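# Place the carton on the raised block with suction

## Task

Set the carton down on top of the raised block so that no part of it sticks out past the block's edges. It must stay there on its own, not only because the robot holds it. Then release it and move the tool away.

## Robot and tools

Robot: one arm with six joints (waist, shoulder, elbow, forearm roll, wrist pitch, wrist roll). Instead of fingers it carries a suction tool with four cups on two air channels. Channel a drives the two cups at y = -70 mm and channel b the two at y = +70 mm, measured in the tool's own frame from the cup point. Within each pair the cups sit at x = -35 and +35 mm. Each cup rim is 36 mm across. The tool reaches 148 mm to either side along its y axis. The cups point along the cup point's +z axis.

Frame: every position and orientation is in the scene frame. Its origin lies on the table surface directly beneath the arm's base. +z is up, and +y is to the left when looking toward +x. Distances are in metres. Orientations are unit quaternions written w first (qw, qx, qy, qz). The base may sit at a slight tilt. At long reach the reported cup point position can be somewhat wrong.

Row format: every command row has 9 numbers: x, y, z, qw, qx, qy, qz, suction_a, suction_b. The first seven give an absolute target pose for the cup point (end_effector_position and end_effector_quat_wxyz), not an offset. suction_a and suction_b range from -1 to 1. +1 asks for full vacuum, about 75 kPa below ambient, and a smaller value asks for that share of it. A value of 0.01 or lower shuts the channel off. Each channel keeps its last setting until you change it. To hold an orientation, repeat the quaternion you want in every row rather than copying the last reported one, which may have drifted.

execute_actions: argument "actions" is a list holding at most one item; "pictures" (boolean) is optional. An empty list just returns the current state. An item {"rows": [...], "steps": n} runs up to 15 control steps of 1/30 s each, using one row per step. If rows run out, the last row repeats. If steps is omitted, it is 15. An item {"steps": n} without rows is a wait of up to 300 steps, counted from the previous result. A call that is refused sends nothing. A call is also refused if its target lies more than 0.6 m from the last reported cup point along any of the cup point's own axes. On each step the commanded pose is clipped to within 70 mm and 16 degrees of the measured pose. After the last step the arm only continues to that clipped pose, so a distant target can take several calls. Check the result and send the rest. Position wins over orientation when both cannot be met.

move: argument "target" is one 9-number row, as above. Optional "speed" is in m/s, from 0.002 to 0.5, default 0.25; turning speed is capped at twice that value in rad/s. The cup point follows a straight path toward that pose, lasting 0.5 to 10 s. Paths that would take longer stop short. The tool values are applied at the start. The path ignores obstacles. The real cup point lags and may overshoot the speed, especially with the arm nearly straight. The result adds a "move:" line. It gives the ending (done = at rest near target; also off_target, moving, held, fault), the limits that acted (paced = the pose was clipped; held = a check blocked some steps, after which motion may jump quickly), and the remaining distance to target.

wait: "seconds" from 0 to 10; the scene runs and no new command is sent.

zoom_image: "camera" is cam_high, cam_low or cam_wrist; "region" is [x0, y0, x1, y1] in pixels, origin at the top-left, no larger than 504 by 504. All three images are 896x504.

finished_scene: "scene" is the number (1 or 2) of the current scene. It cannot be reversed, and the result reports success.

Reading results: the state line gives the cup point pose. suction_measured_a and suction_measured_b show the vacuum each channel reached. When a cup has not sealed, the reading stays near 0. On an airtight seal it settles at most 0.17 under the command, or 0.27 if both channels are on. part_present_a/b turn 1 at a reading of 0.54 and back to 0 below 0.49. A "pose unreachable" line and HELD marks mean the clearance check altered or blocked the command. The mounting block counts as part of the arm for that check. "Hand target" shows where the controller is currently heading. The flange force is an estimate that includes the weight of held objects and is noisiest during acceleration.

Gripping: press both cups of a channel fully onto a smooth flat face of the carton, away from edges, seams or holes. If a channel is on and one of its cups is open, the shared pump loses vacuum on the other channel too. Under vacuum the cups shorten, so a held object rides up to about 12 mm nearer the tool. Vacuum alone can lift a resting object. To release, lower the carton until it rests on the block, switch both channels to 0, and then lift at least 15 mm clear. A cup sealed to the table pins the tool; switch that channel off.

Safety: the arm is stiff. Aiming even slightly beyond a firm contact can cause a fault: the arm halts for 10 s, gives way, and drops the remainder of the call. Faults occur at 150 N outside force or at a joint load limit (144 N m for waist, shoulder and elbow; 36 N m for the wrist joints). Approach surfaces slowly and aim at the contact height, not past it. Never knock or drop anything off the table. Avoid drops, slips, slams and hard pushes. Loose objects may get brief pushes from outside. Long holding heats the motors; a MOTOR HOT warning precedes a braking stop. Joint ranges in rad: waist ±3.491, shoulder ±3.140, elbow -1.187 to 4.328, forearm roll ±3.316, wrist pitch ±3.140, wrist roll ±3.927.

Cameras cam_high, cam_low and cam_wrist come with calibration in OpenCV form (K, distortion, T_world_to_cam). Each fixed camera may be off by up to about 2.3 degrees and 9 mm.

Each tool is called after "Call:" as a command line: name --argument value for each argument, lists and objects as JSON in quotes; but a table of rows of numbers goes row by row, as --pt "numbers of a row", without its own name.

## Session

Call:
execute_actions --actions '[]'

Scene clock: 0.00 s of 5300.00 s.
end_effector_position=(+0.4985, -0.0095, +0.3531) suction_measured_a=0.01 part_present_a=0 suction_measured_b=0.01 part_present_b=0 end_effector_quat_wxyz=(+0.007, +0.715, +0.699, -0.002)
Joint positions: [ 0.263  0.128  0.194  0.003 -1.634 -1.833]
Joint velocities: [ 0.001 -0.    -0.     0.    -0.001  0.001]
Flange force (N, the push that the arm receives, along the end effector's own x y z axes): no reading
Hand target: +0.499, -0.009, +0.353; +0.007, +0.715, +0.699, -0.002

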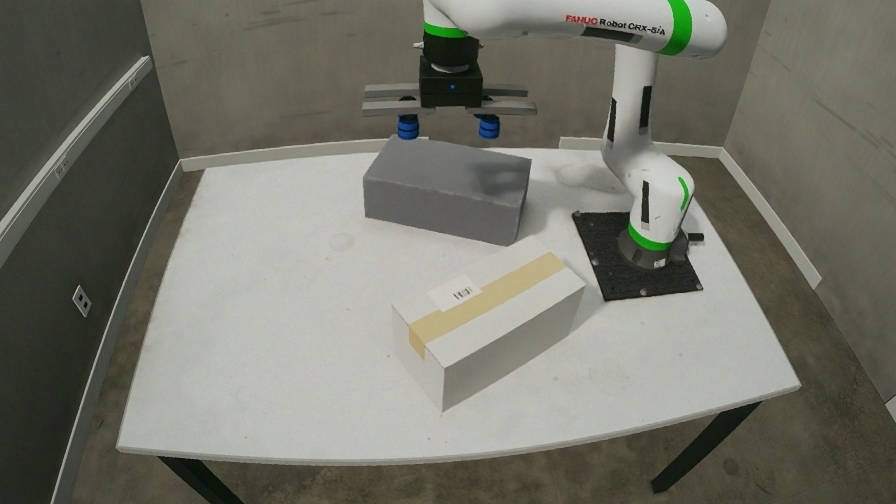

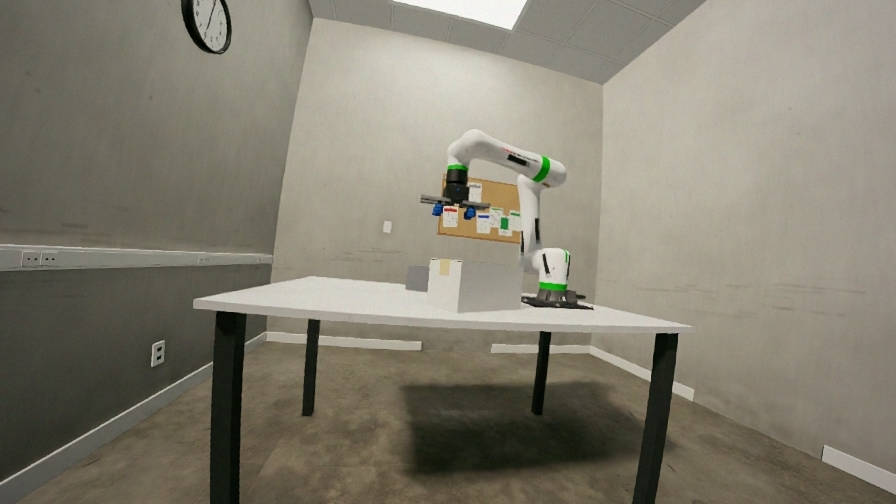

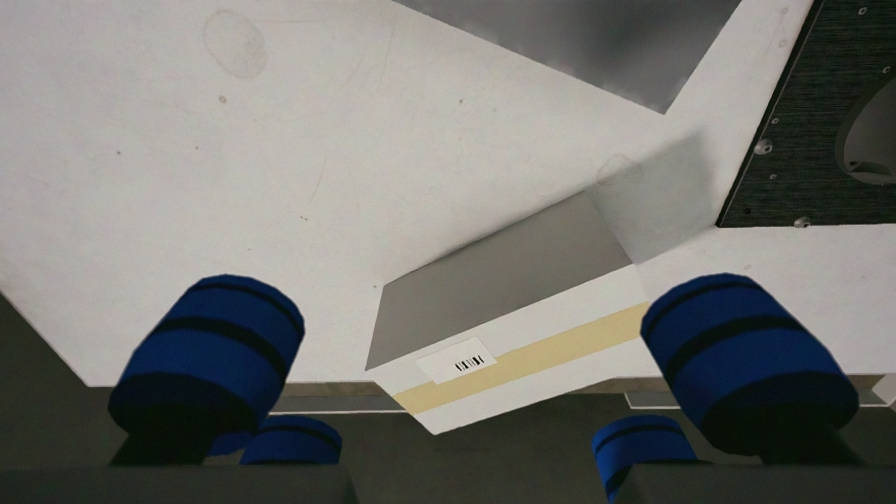

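Call:
zoom_image --camera "cam_high" --region '[340, 120, 640, 420]'

Call:
zoom_image --camera "cam_low" --region '[390, 230, 590, 330]'

Region (340, 120, 640, 420) of cam_high's 896x504 image, scaled by 1.680, with more detail than that image has.

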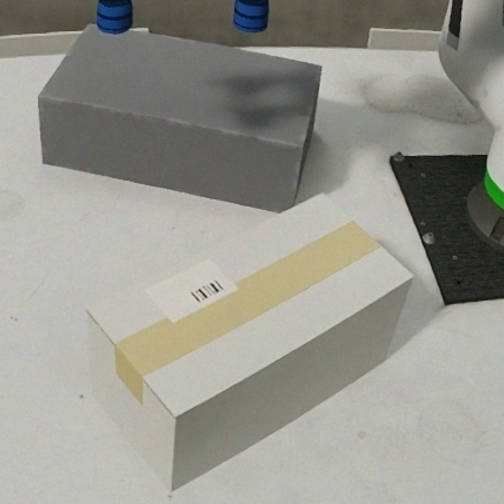

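Region (390, 230, 590, 330) of cam_low's 896x504 image, scaled by 2.520, with more detail than that image has.

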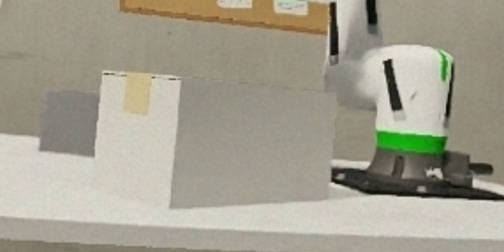

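Call:
move --target '[0.434,0.23,0.21,0,0.5,0.866,0,0,0]' --speed 0.35

Scene clock: 16.03 s of 5300.00 s.
end_effector_position=(+0.4351, +0.2305, +0.2099) suction_measured_a=0.01 part_present_a=0 suction_measured_b=0.01 part_present_b=0 end_effector_quat_wxyz=(-0.000, +0.500, +0.866, +0.001)
Joint positions: [ 0.768  0.142 -0.117 -0.011 -1.306 -1.788]
Joint velocities: [ 0.001  0.001  0.001  0.     0.002 -0.   ]
Flange force (N, the push that the arm receives, along the end effector's own x y z axes): [-2.4 -4.0 -1.2]
Hand target: +0.435, +0.231, +0.210; -0.000, +0.500, +0.866, +0.001
Off the commanded pose: 0.001 m, 0 deg.
After step 90, 11.77 s passed at rest.
move: done
camera_calibration (this result's frames):
cam_wrist: T_world_to_cam=[[-0.854461, -0.519167, -0.0190516, 0.500171], [-0.429052, 0.68452, 0.589361, -0.044049], [-0.292936, 0.51176, -0.807645, 0.313329], [0, 0, 0, 1]] pos_world=[0.500262, 0.129475, 0.288549]

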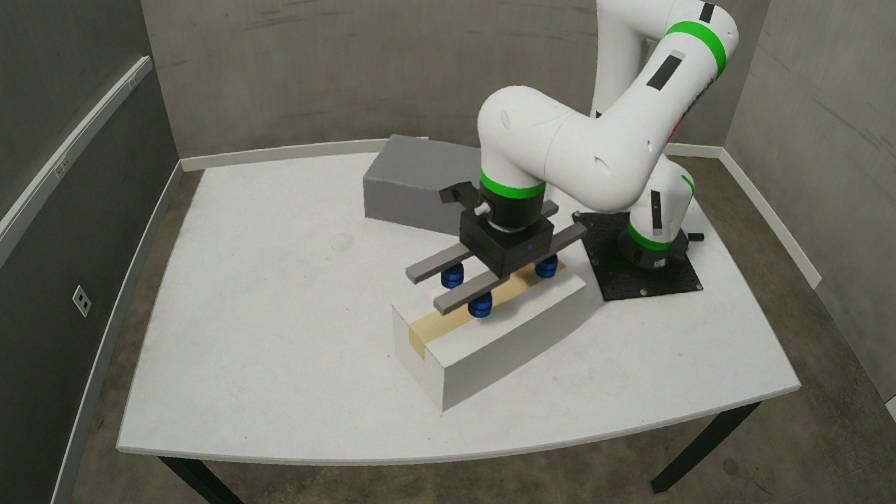

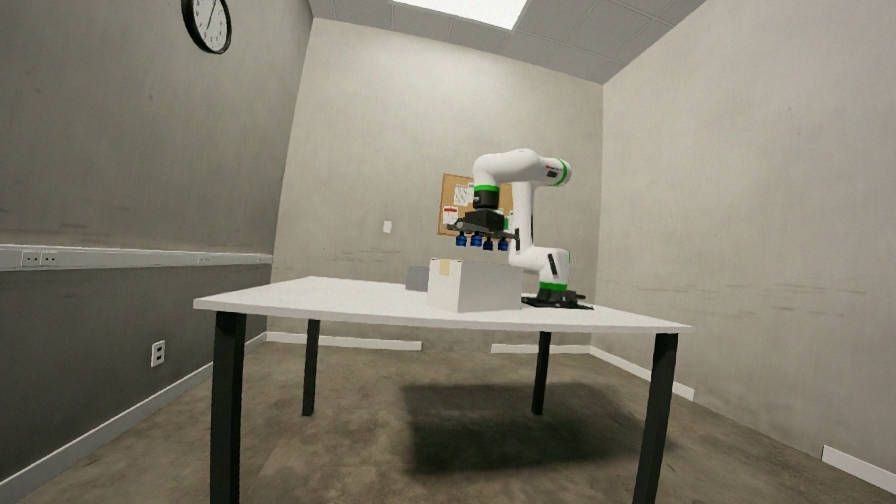

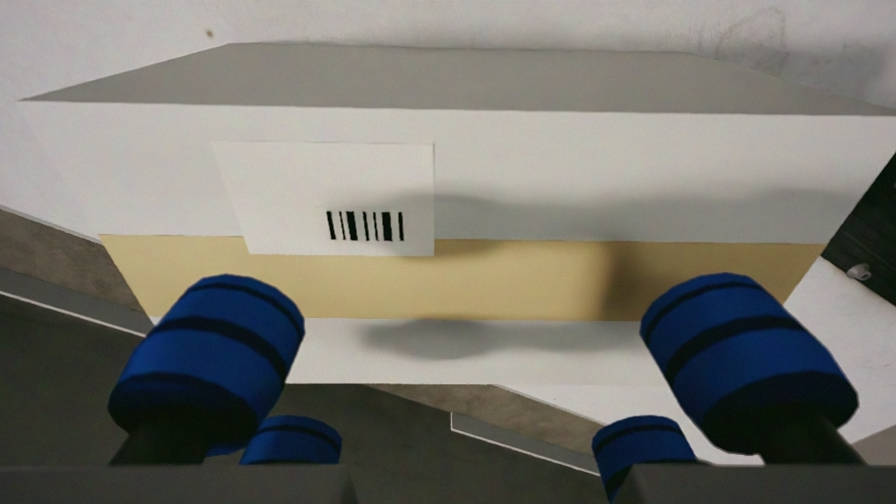

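Call:
move --target '[0.435,0.2305,0.15,0,0.5,0.866,0,1,1]' --speed 0.05

Scene clock: 19.63 s of 5300.00 s.
end_effector_position=(+0.4352, +0.2307, +0.1498) suction_measured_a=0.38 part_present_a=0 suction_measured_b=0.38 part_present_b=0 end_effector_quat_wxyz=(-0.000, +0.500, +0.866, -0.000)
Joint positions: [ 0.77   0.192 -0.206 -0.01  -1.168 -1.789]
Joint velocities: [-0.  0.  0.  0. -0. -0.]
Flange force (N, the push that the arm receives, along the end effector's own x y z axes): [-4.3 -4.6 19.8]
Hand target: +0.435, +0.231, +0.150; -0.000, +0.500, +0.866, +0.000
Off the commanded pose: 0.000 m, 0 deg.
move: done
camera_calibration (this result's frames):
cam_wrist: T_world_to_cam=[[-0.854794, -0.518687, -0.0170607, 0.498963], [-0.427999, 0.685987, 0.58842, -0.00937187], [-0.293502, 0.51028, -0.808376, 0.265364], [0, 0, 0, 1]] pos_world=[0.500384, 0.129824, 0.228541]

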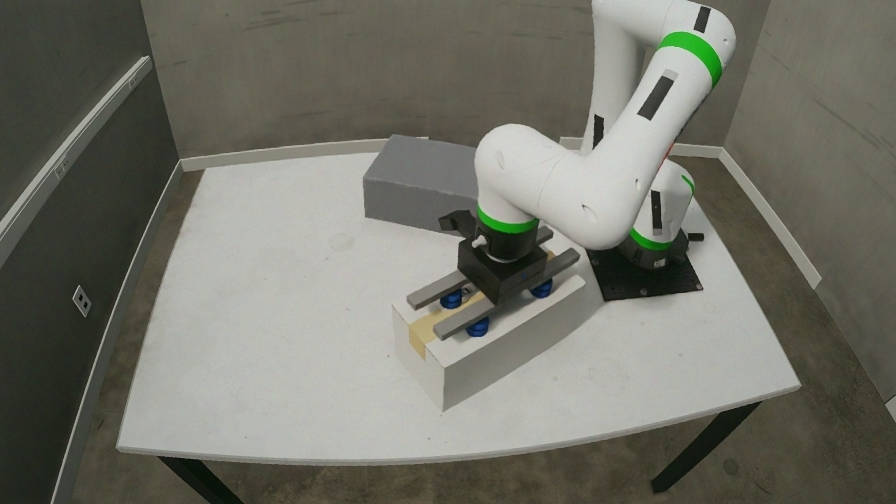

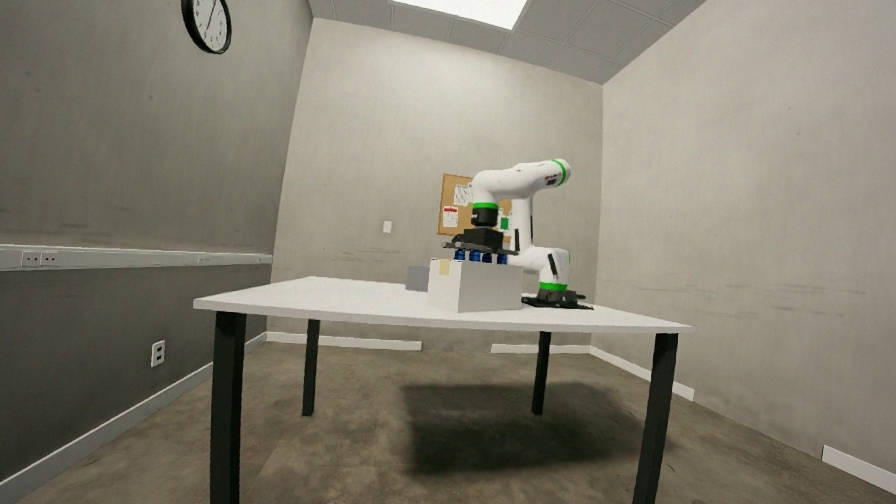

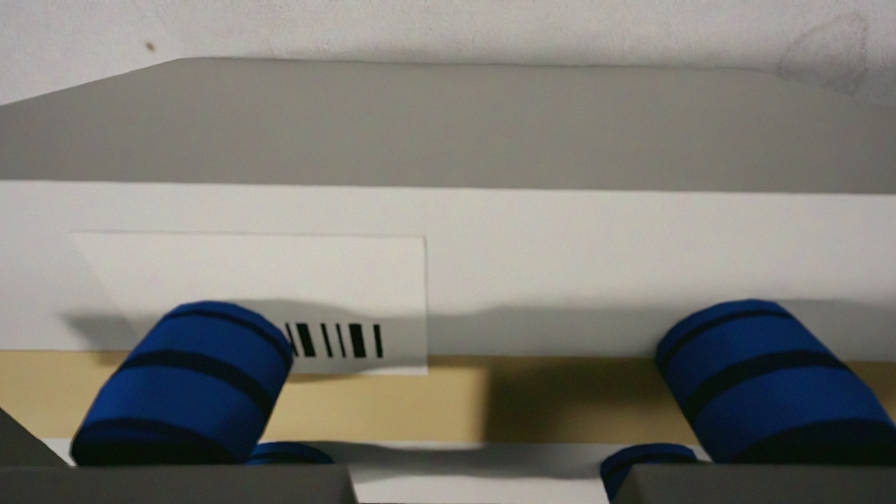

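Call:
execute_actions --actions '[]' --pictures false

Scene clock: 21.20 s of 5300.00 s.
end_effector_position=(+0.4352, +0.2308, +0.1499) suction_measured_a=0.71 part_present_a=1 suction_measured_b=0.71 part_present_b=1 end_effector_quat_wxyz=(-0.000, +0.500, +0.866, +0.000)
Joint positions: [ 0.77   0.192 -0.206 -0.01  -1.168 -1.789]
Joint velocities: [-0.001 -0.    -0.001 -0.    -0.    -0.001]
Flange force (N, the push that the arm receives, along the end effector's own x y z axes): [-3.5 -4.5 20.7]
Hand target: +0.435, +0.231, +0.150; -0.000, +0.500, +0.866, +0.000
Off the commanded pose: 0.000 m, 0 deg.
Steps of this call (steps 1 to 47: nothing new was sent). Readings (end_effector_position | what the end effector reports):
1: (+0.4352, +0.2307, +0.1498) | suction_measured_a=0.39 part_present_a=0 suction_measured_b=0.39 part_present_b=0
2: (+0.4352, +0.2307, +0.1498) | suction_measured_a=0.43 part_present_a=0 suction_measured_b=0.43 part_present_b=0
4: (+0.4352, +0.2307, +0.1498) | suction_measured_a=0.49 part_present_a=0 suction_measured_b=0.49 part_present_b=0
8: (+0.4352, +0.2307, +0.1499) | suction_measured_a=0.58 part_present_a=1 suction_measured_b=0.58 part_present_b=1
47: the state above

Call:
move --target '[0.45,0.22,0.3,0,0.55,0.835,0,1,1]' --speed 0.2

Call:
move --target '[0.471,-0.2,0.3,0,0.8166,0.577,0,1,1]' --speed 0.3

Scene clock: 24.37 s of 5300.00 s.
end_effector_position=(+0.4494, +0.2193, +0.3001) suction_measured_a=0.73 part_present_a=1 suction_measured_b=0.73 part_present_b=1 end_effector_quat_wxyz=(+0.000, +0.551, +0.835, -0.000)
Joint positions: [ 0.73   0.128  0.08  -0.009 -1.518 -1.871]
Joint velocities: [ 0.     0.     0.001 -0.001  0.     0.   ]
Flange force (N, the push that the arm receives, along the end effector's own x y z axes): [-4.3 -9.1 25.5]
Hand target: +0.449, +0.219, +0.300; +0.000, +0.551, +0.835, -0.000
Off the commanded pose: 0.001 m, 0 deg.
move: done
camera_calibration (this result's frames):
cam_wrist: T_world_to_cam=[[-0.910411, -0.413341, -0.0173595, 0.509758], [-0.343654, 0.732227, 0.588001, -0.131869], [-0.230334, 0.541289, -0.808674, 0.361761], [0, 0, 0, 1]] pos_world=[0.502098, 0.111445, 0.378935]

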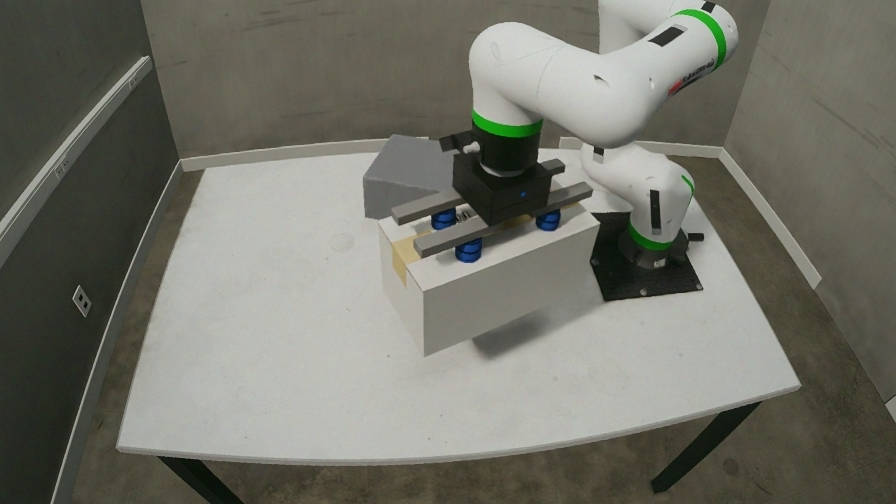

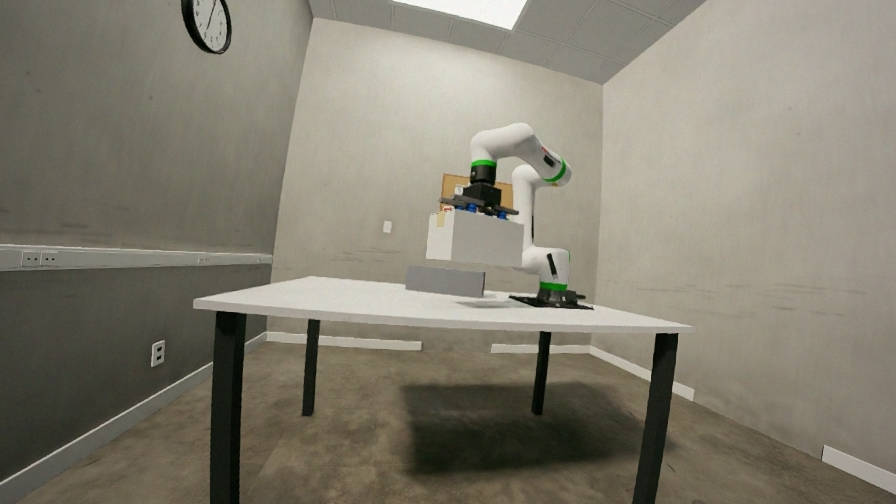

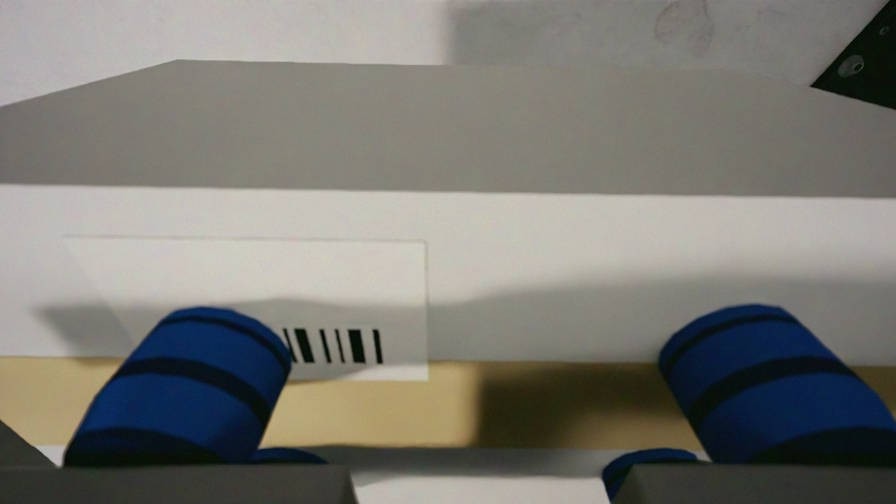

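Scene clock: 26.20 s of 5300.00 s.
end_effector_position=(+0.4702, -0.1999, +0.3000) suction_measured_a=0.73 part_present_a=1 suction_measured_b=0.73 part_present_b=1 end_effector_quat_wxyz=(+0.000, +0.817, +0.577, -0.002)
Joint positions: [-0.13   0.169  0.116 -0.007 -1.523 -1.757]
Joint velocities: [-0.001  0.001  0.003 -0.     0.001 -0.001]
Flange force (N, the push that the arm receives, along the end effector's own x y z axes): [-3.4 -5.1 23.3]
Hand target: +0.470, -0.200, +0.300; +0.000, +0.817, +0.577, -0.002
Off the commanded pose: 0.001 m, 0 deg.
move: done
camera_calibration (this result's frames):
cam_wrist: T_world_to_cam=[[-0.949406, 0.313628, -0.0162822, 0.518816], [0.245124, 0.772449, 0.585864, -0.0858875], [0.19632, 0.552232, -0.810246, 0.395487], [0, 0, 0, 1]] pos_world=[0.435978, -0.314772, 0.379207]

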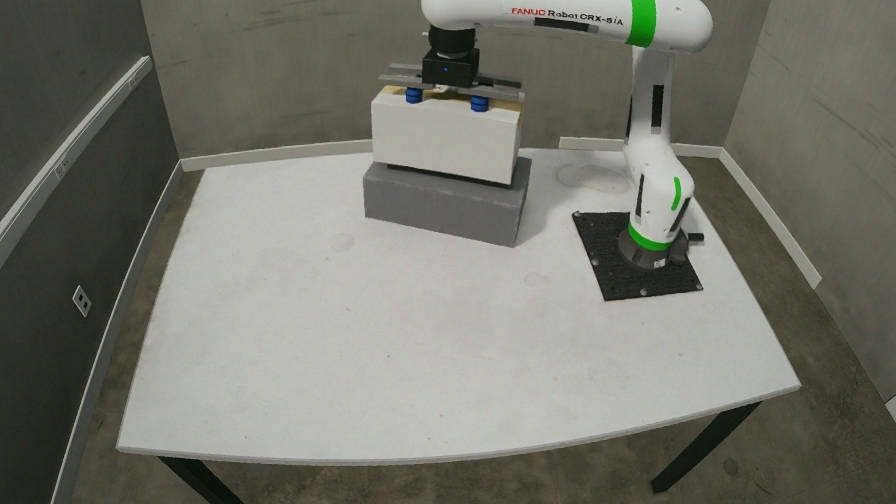

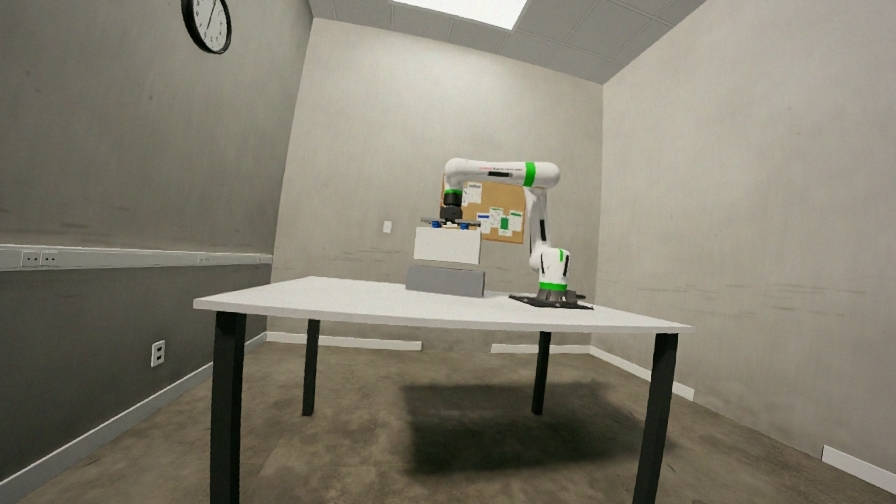

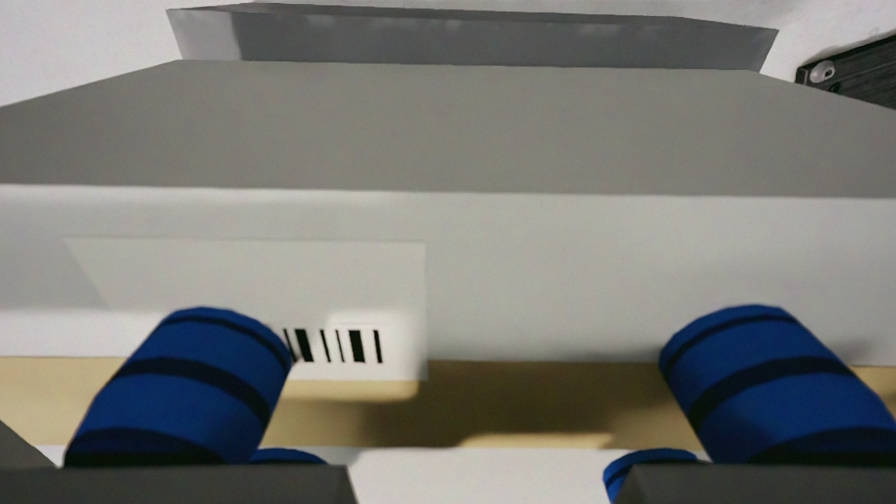

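Call:
move --target '[0.468,-0.2,0.266,0,0.8207,0.5714,0,1,1]' --speed 0.04

Call:
zoom_image --camera "cam_low" --region '[390, 210, 510, 310]'

Scene clock: 29.67 s of 5300.00 s.
end_effector_position=(+0.4683, -0.2001, +0.2662) suction_measured_a=0.73 part_present_a=1 suction_measured_b=0.73 part_present_b=1 end_effector_quat_wxyz=(+0.000, +0.821, +0.572, +0.000)
Joint positions: [-0.132  0.171  0.04  -0.01  -1.443 -1.767]
Joint velocities: [-0.001 -0.001 -0.    -0.     0.002 -0.   ]
Flange force (N, the push that the arm receives, along the end effector's own x y z axes): [1.9 -12.5 -26.3]
Hand target: +0.468, -0.200, +0.266; -0.000, +0.821, +0.571, +0.000
Off the commanded pose: 0.000 m, 0 deg.
move: done
camera_calibration (this result's frames):
cam_wrist: T_world_to_cam=[[-0.945001, 0.326572, -0.0180135, 0.517425], [0.254054, 0.767612, 0.588411, -0.071297], [0.205986, 0.551473, -0.808361, 0.363359], [0, 0, 0, 1]] pos_world=[0.432233, -0.314631, 0.344998]

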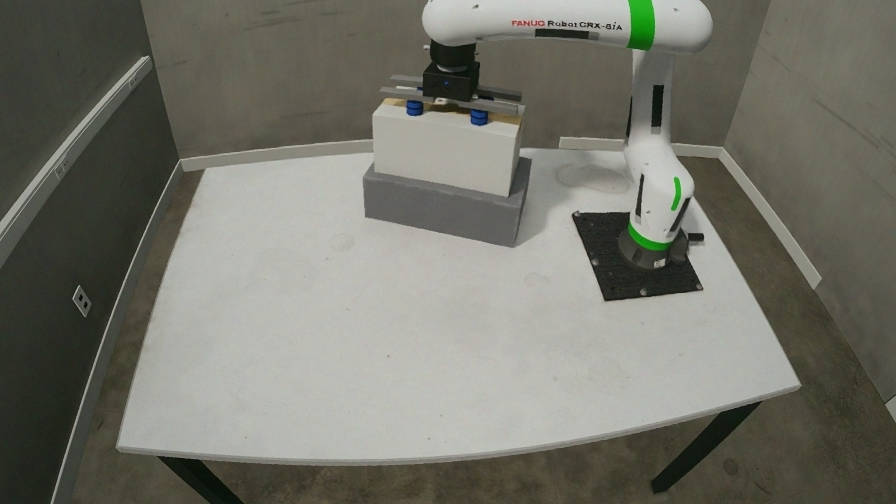

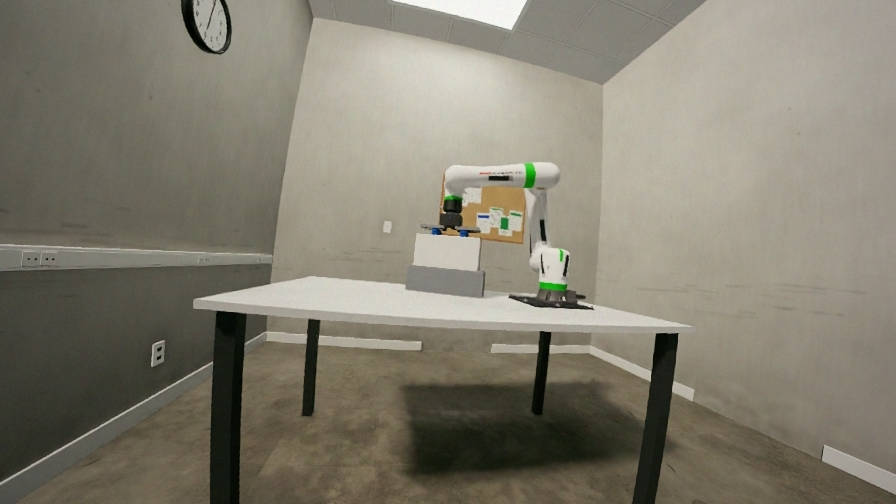

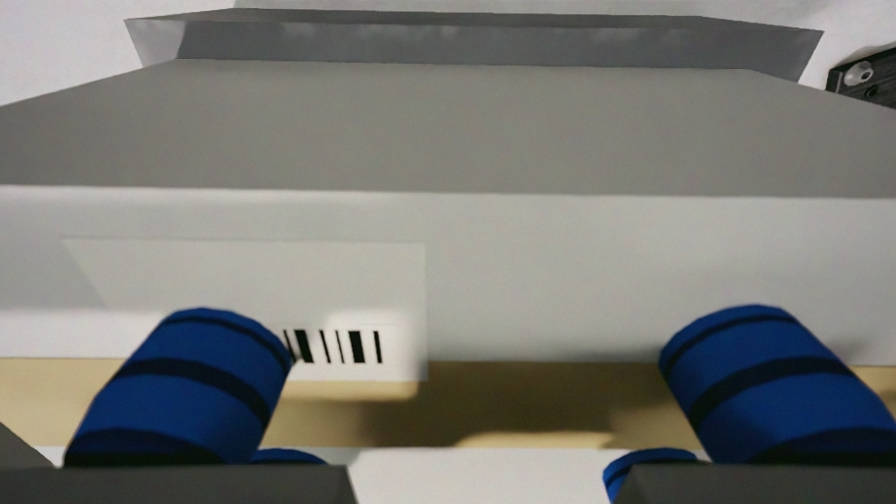

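Region (390, 210, 510, 310) of cam_low's 896x504 image, scaled by 4.200, with more detail than that image has.

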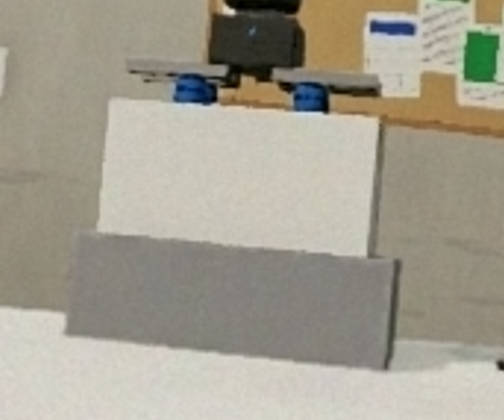

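Resting. Release.

Call:
execute_actions --actions '[{"rows":[[0.468,-0.2,0.267,0,0.8207,0.5714,0,0,0]],"steps":15}]' --pictures false

Call:
move --target '[0.468,-0.2,0.37,0,0.8207,0.5714,0,0,0]' --speed 0.2

Scene clock: 32.10 s of 5300.00 s.
end_effector_position=(+0.4679, -0.2000, +0.2670) suction_measured_a=0.01 part_present_a=0 suction_measured_b=0.01 part_present_b=0 end_effector_quat_wxyz=(-0.000, +0.821, +0.571, -0.000)
Joint positions: [-0.132  0.17   0.041 -0.01  -1.446 -1.768]
Joint velocities: [ 0.001 -0.    -0.001  0.     0.    -0.001]
Flange force (N, the push that the arm receives, along the end effector's own x y z axes): [-0.9 -3.8 -47.5]
Hand target: +0.468, -0.200, +0.267; -0.000, +0.821, +0.571, -0.000
Off the commanded pose: 0.000 m, 0 deg.
Steps of this call (steps 1 to 58: nothing new was sent; steps 59 to 73: all 15 steps of this action). Readings (end_effector_position | what the end effector reports):
59: (+0.4682, -0.2000, +0.2660) | suction_measured_a=0.31 part_present_a=0 suction_measured_b=0.30 part_present_b=0
60: (+0.4679, -0.2000, +0.2662) | suction_measured_a=0.03 part_present_a=0 suction_measured_b=0.03 part_present_b=0
62: (+0.4678, -0.2000, +0.2666) | suction_measured_a=0.01 part_present_a=0 suction_measured_b=0.01 part_present_b=0
66: (+0.4679, -0.2000, +0.2669) | suction_measured_a=0.01 part_present_a=0 suction_measured_b=0.01 part_present_b=0
73: the state above

Scene clock: 33.23 s of 5300.00 s.
end_effector_position=(+0.4674, -0.1999, +0.3700) suction_measured_a=0.01 part_present_a=0 suction_measured_b=0.01 part_present_b=0 end_effector_quat_wxyz=(-0.000, +0.821, +0.571, -0.000)
Joint positions: [-0.134  0.167  0.278 -0.01  -1.685 -1.769]
Joint velocities: [-0.001 -0.     0.001 -0.001 -0.    -0.   ]
Flange force (N, the push that the arm receives, along the end effector's own x y z axes): [-4.0 -4.9 2.5]
Hand target: +0.467, -0.200, +0.370; +0.000, +0.821, +0.571, -0.000
Off the commanded pose: 0.001 m, 0 deg.
move: done
camera_calibration (this result's frames):
cam_wrist: T_world_to_cam=[[-0.944581, 0.327819, -0.0173759, 0.518235], [0.255441, 0.767216, 0.588328, -0.132925], [0.206196, 0.551285, -0.808436, 0.447229], [0, 0, 0, 1]] pos_world=[0.431253, -0.314456, 0.448764]

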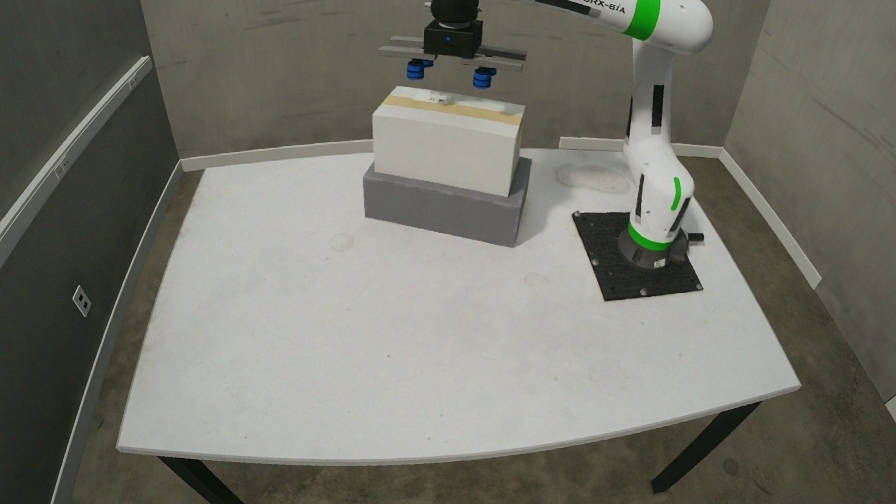

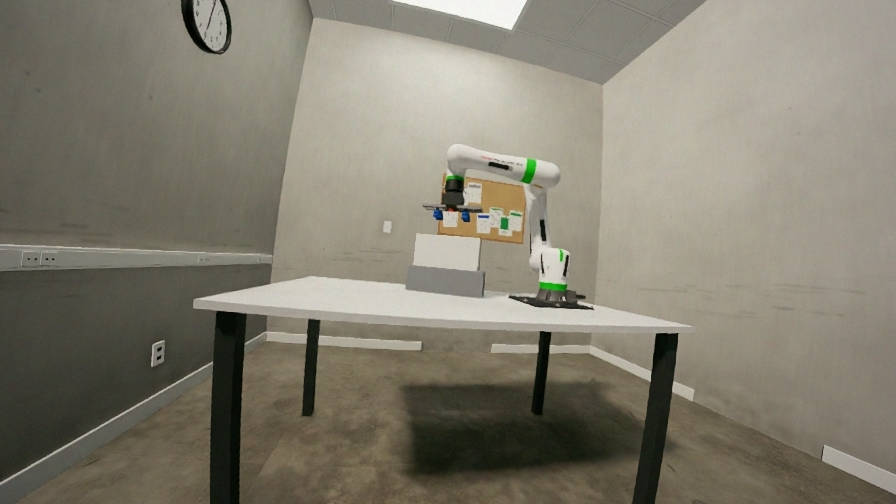

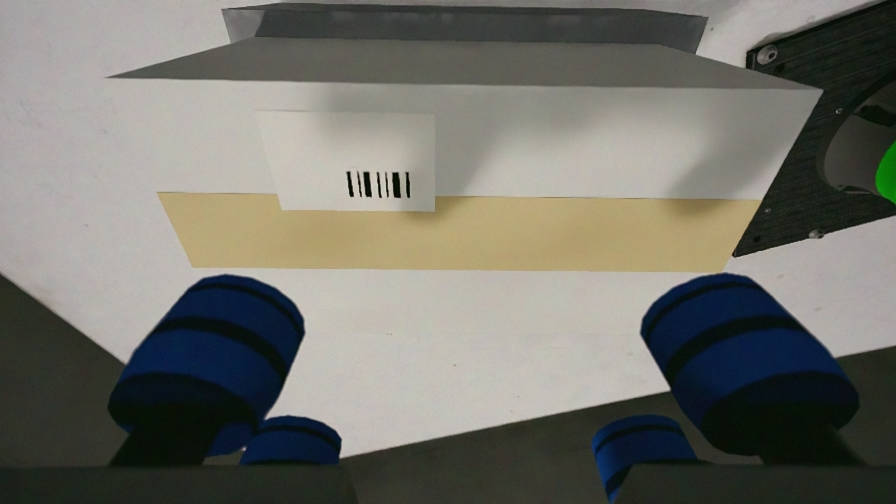

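Call:
finished_scene --scene 1

The scene is finished: the task was done.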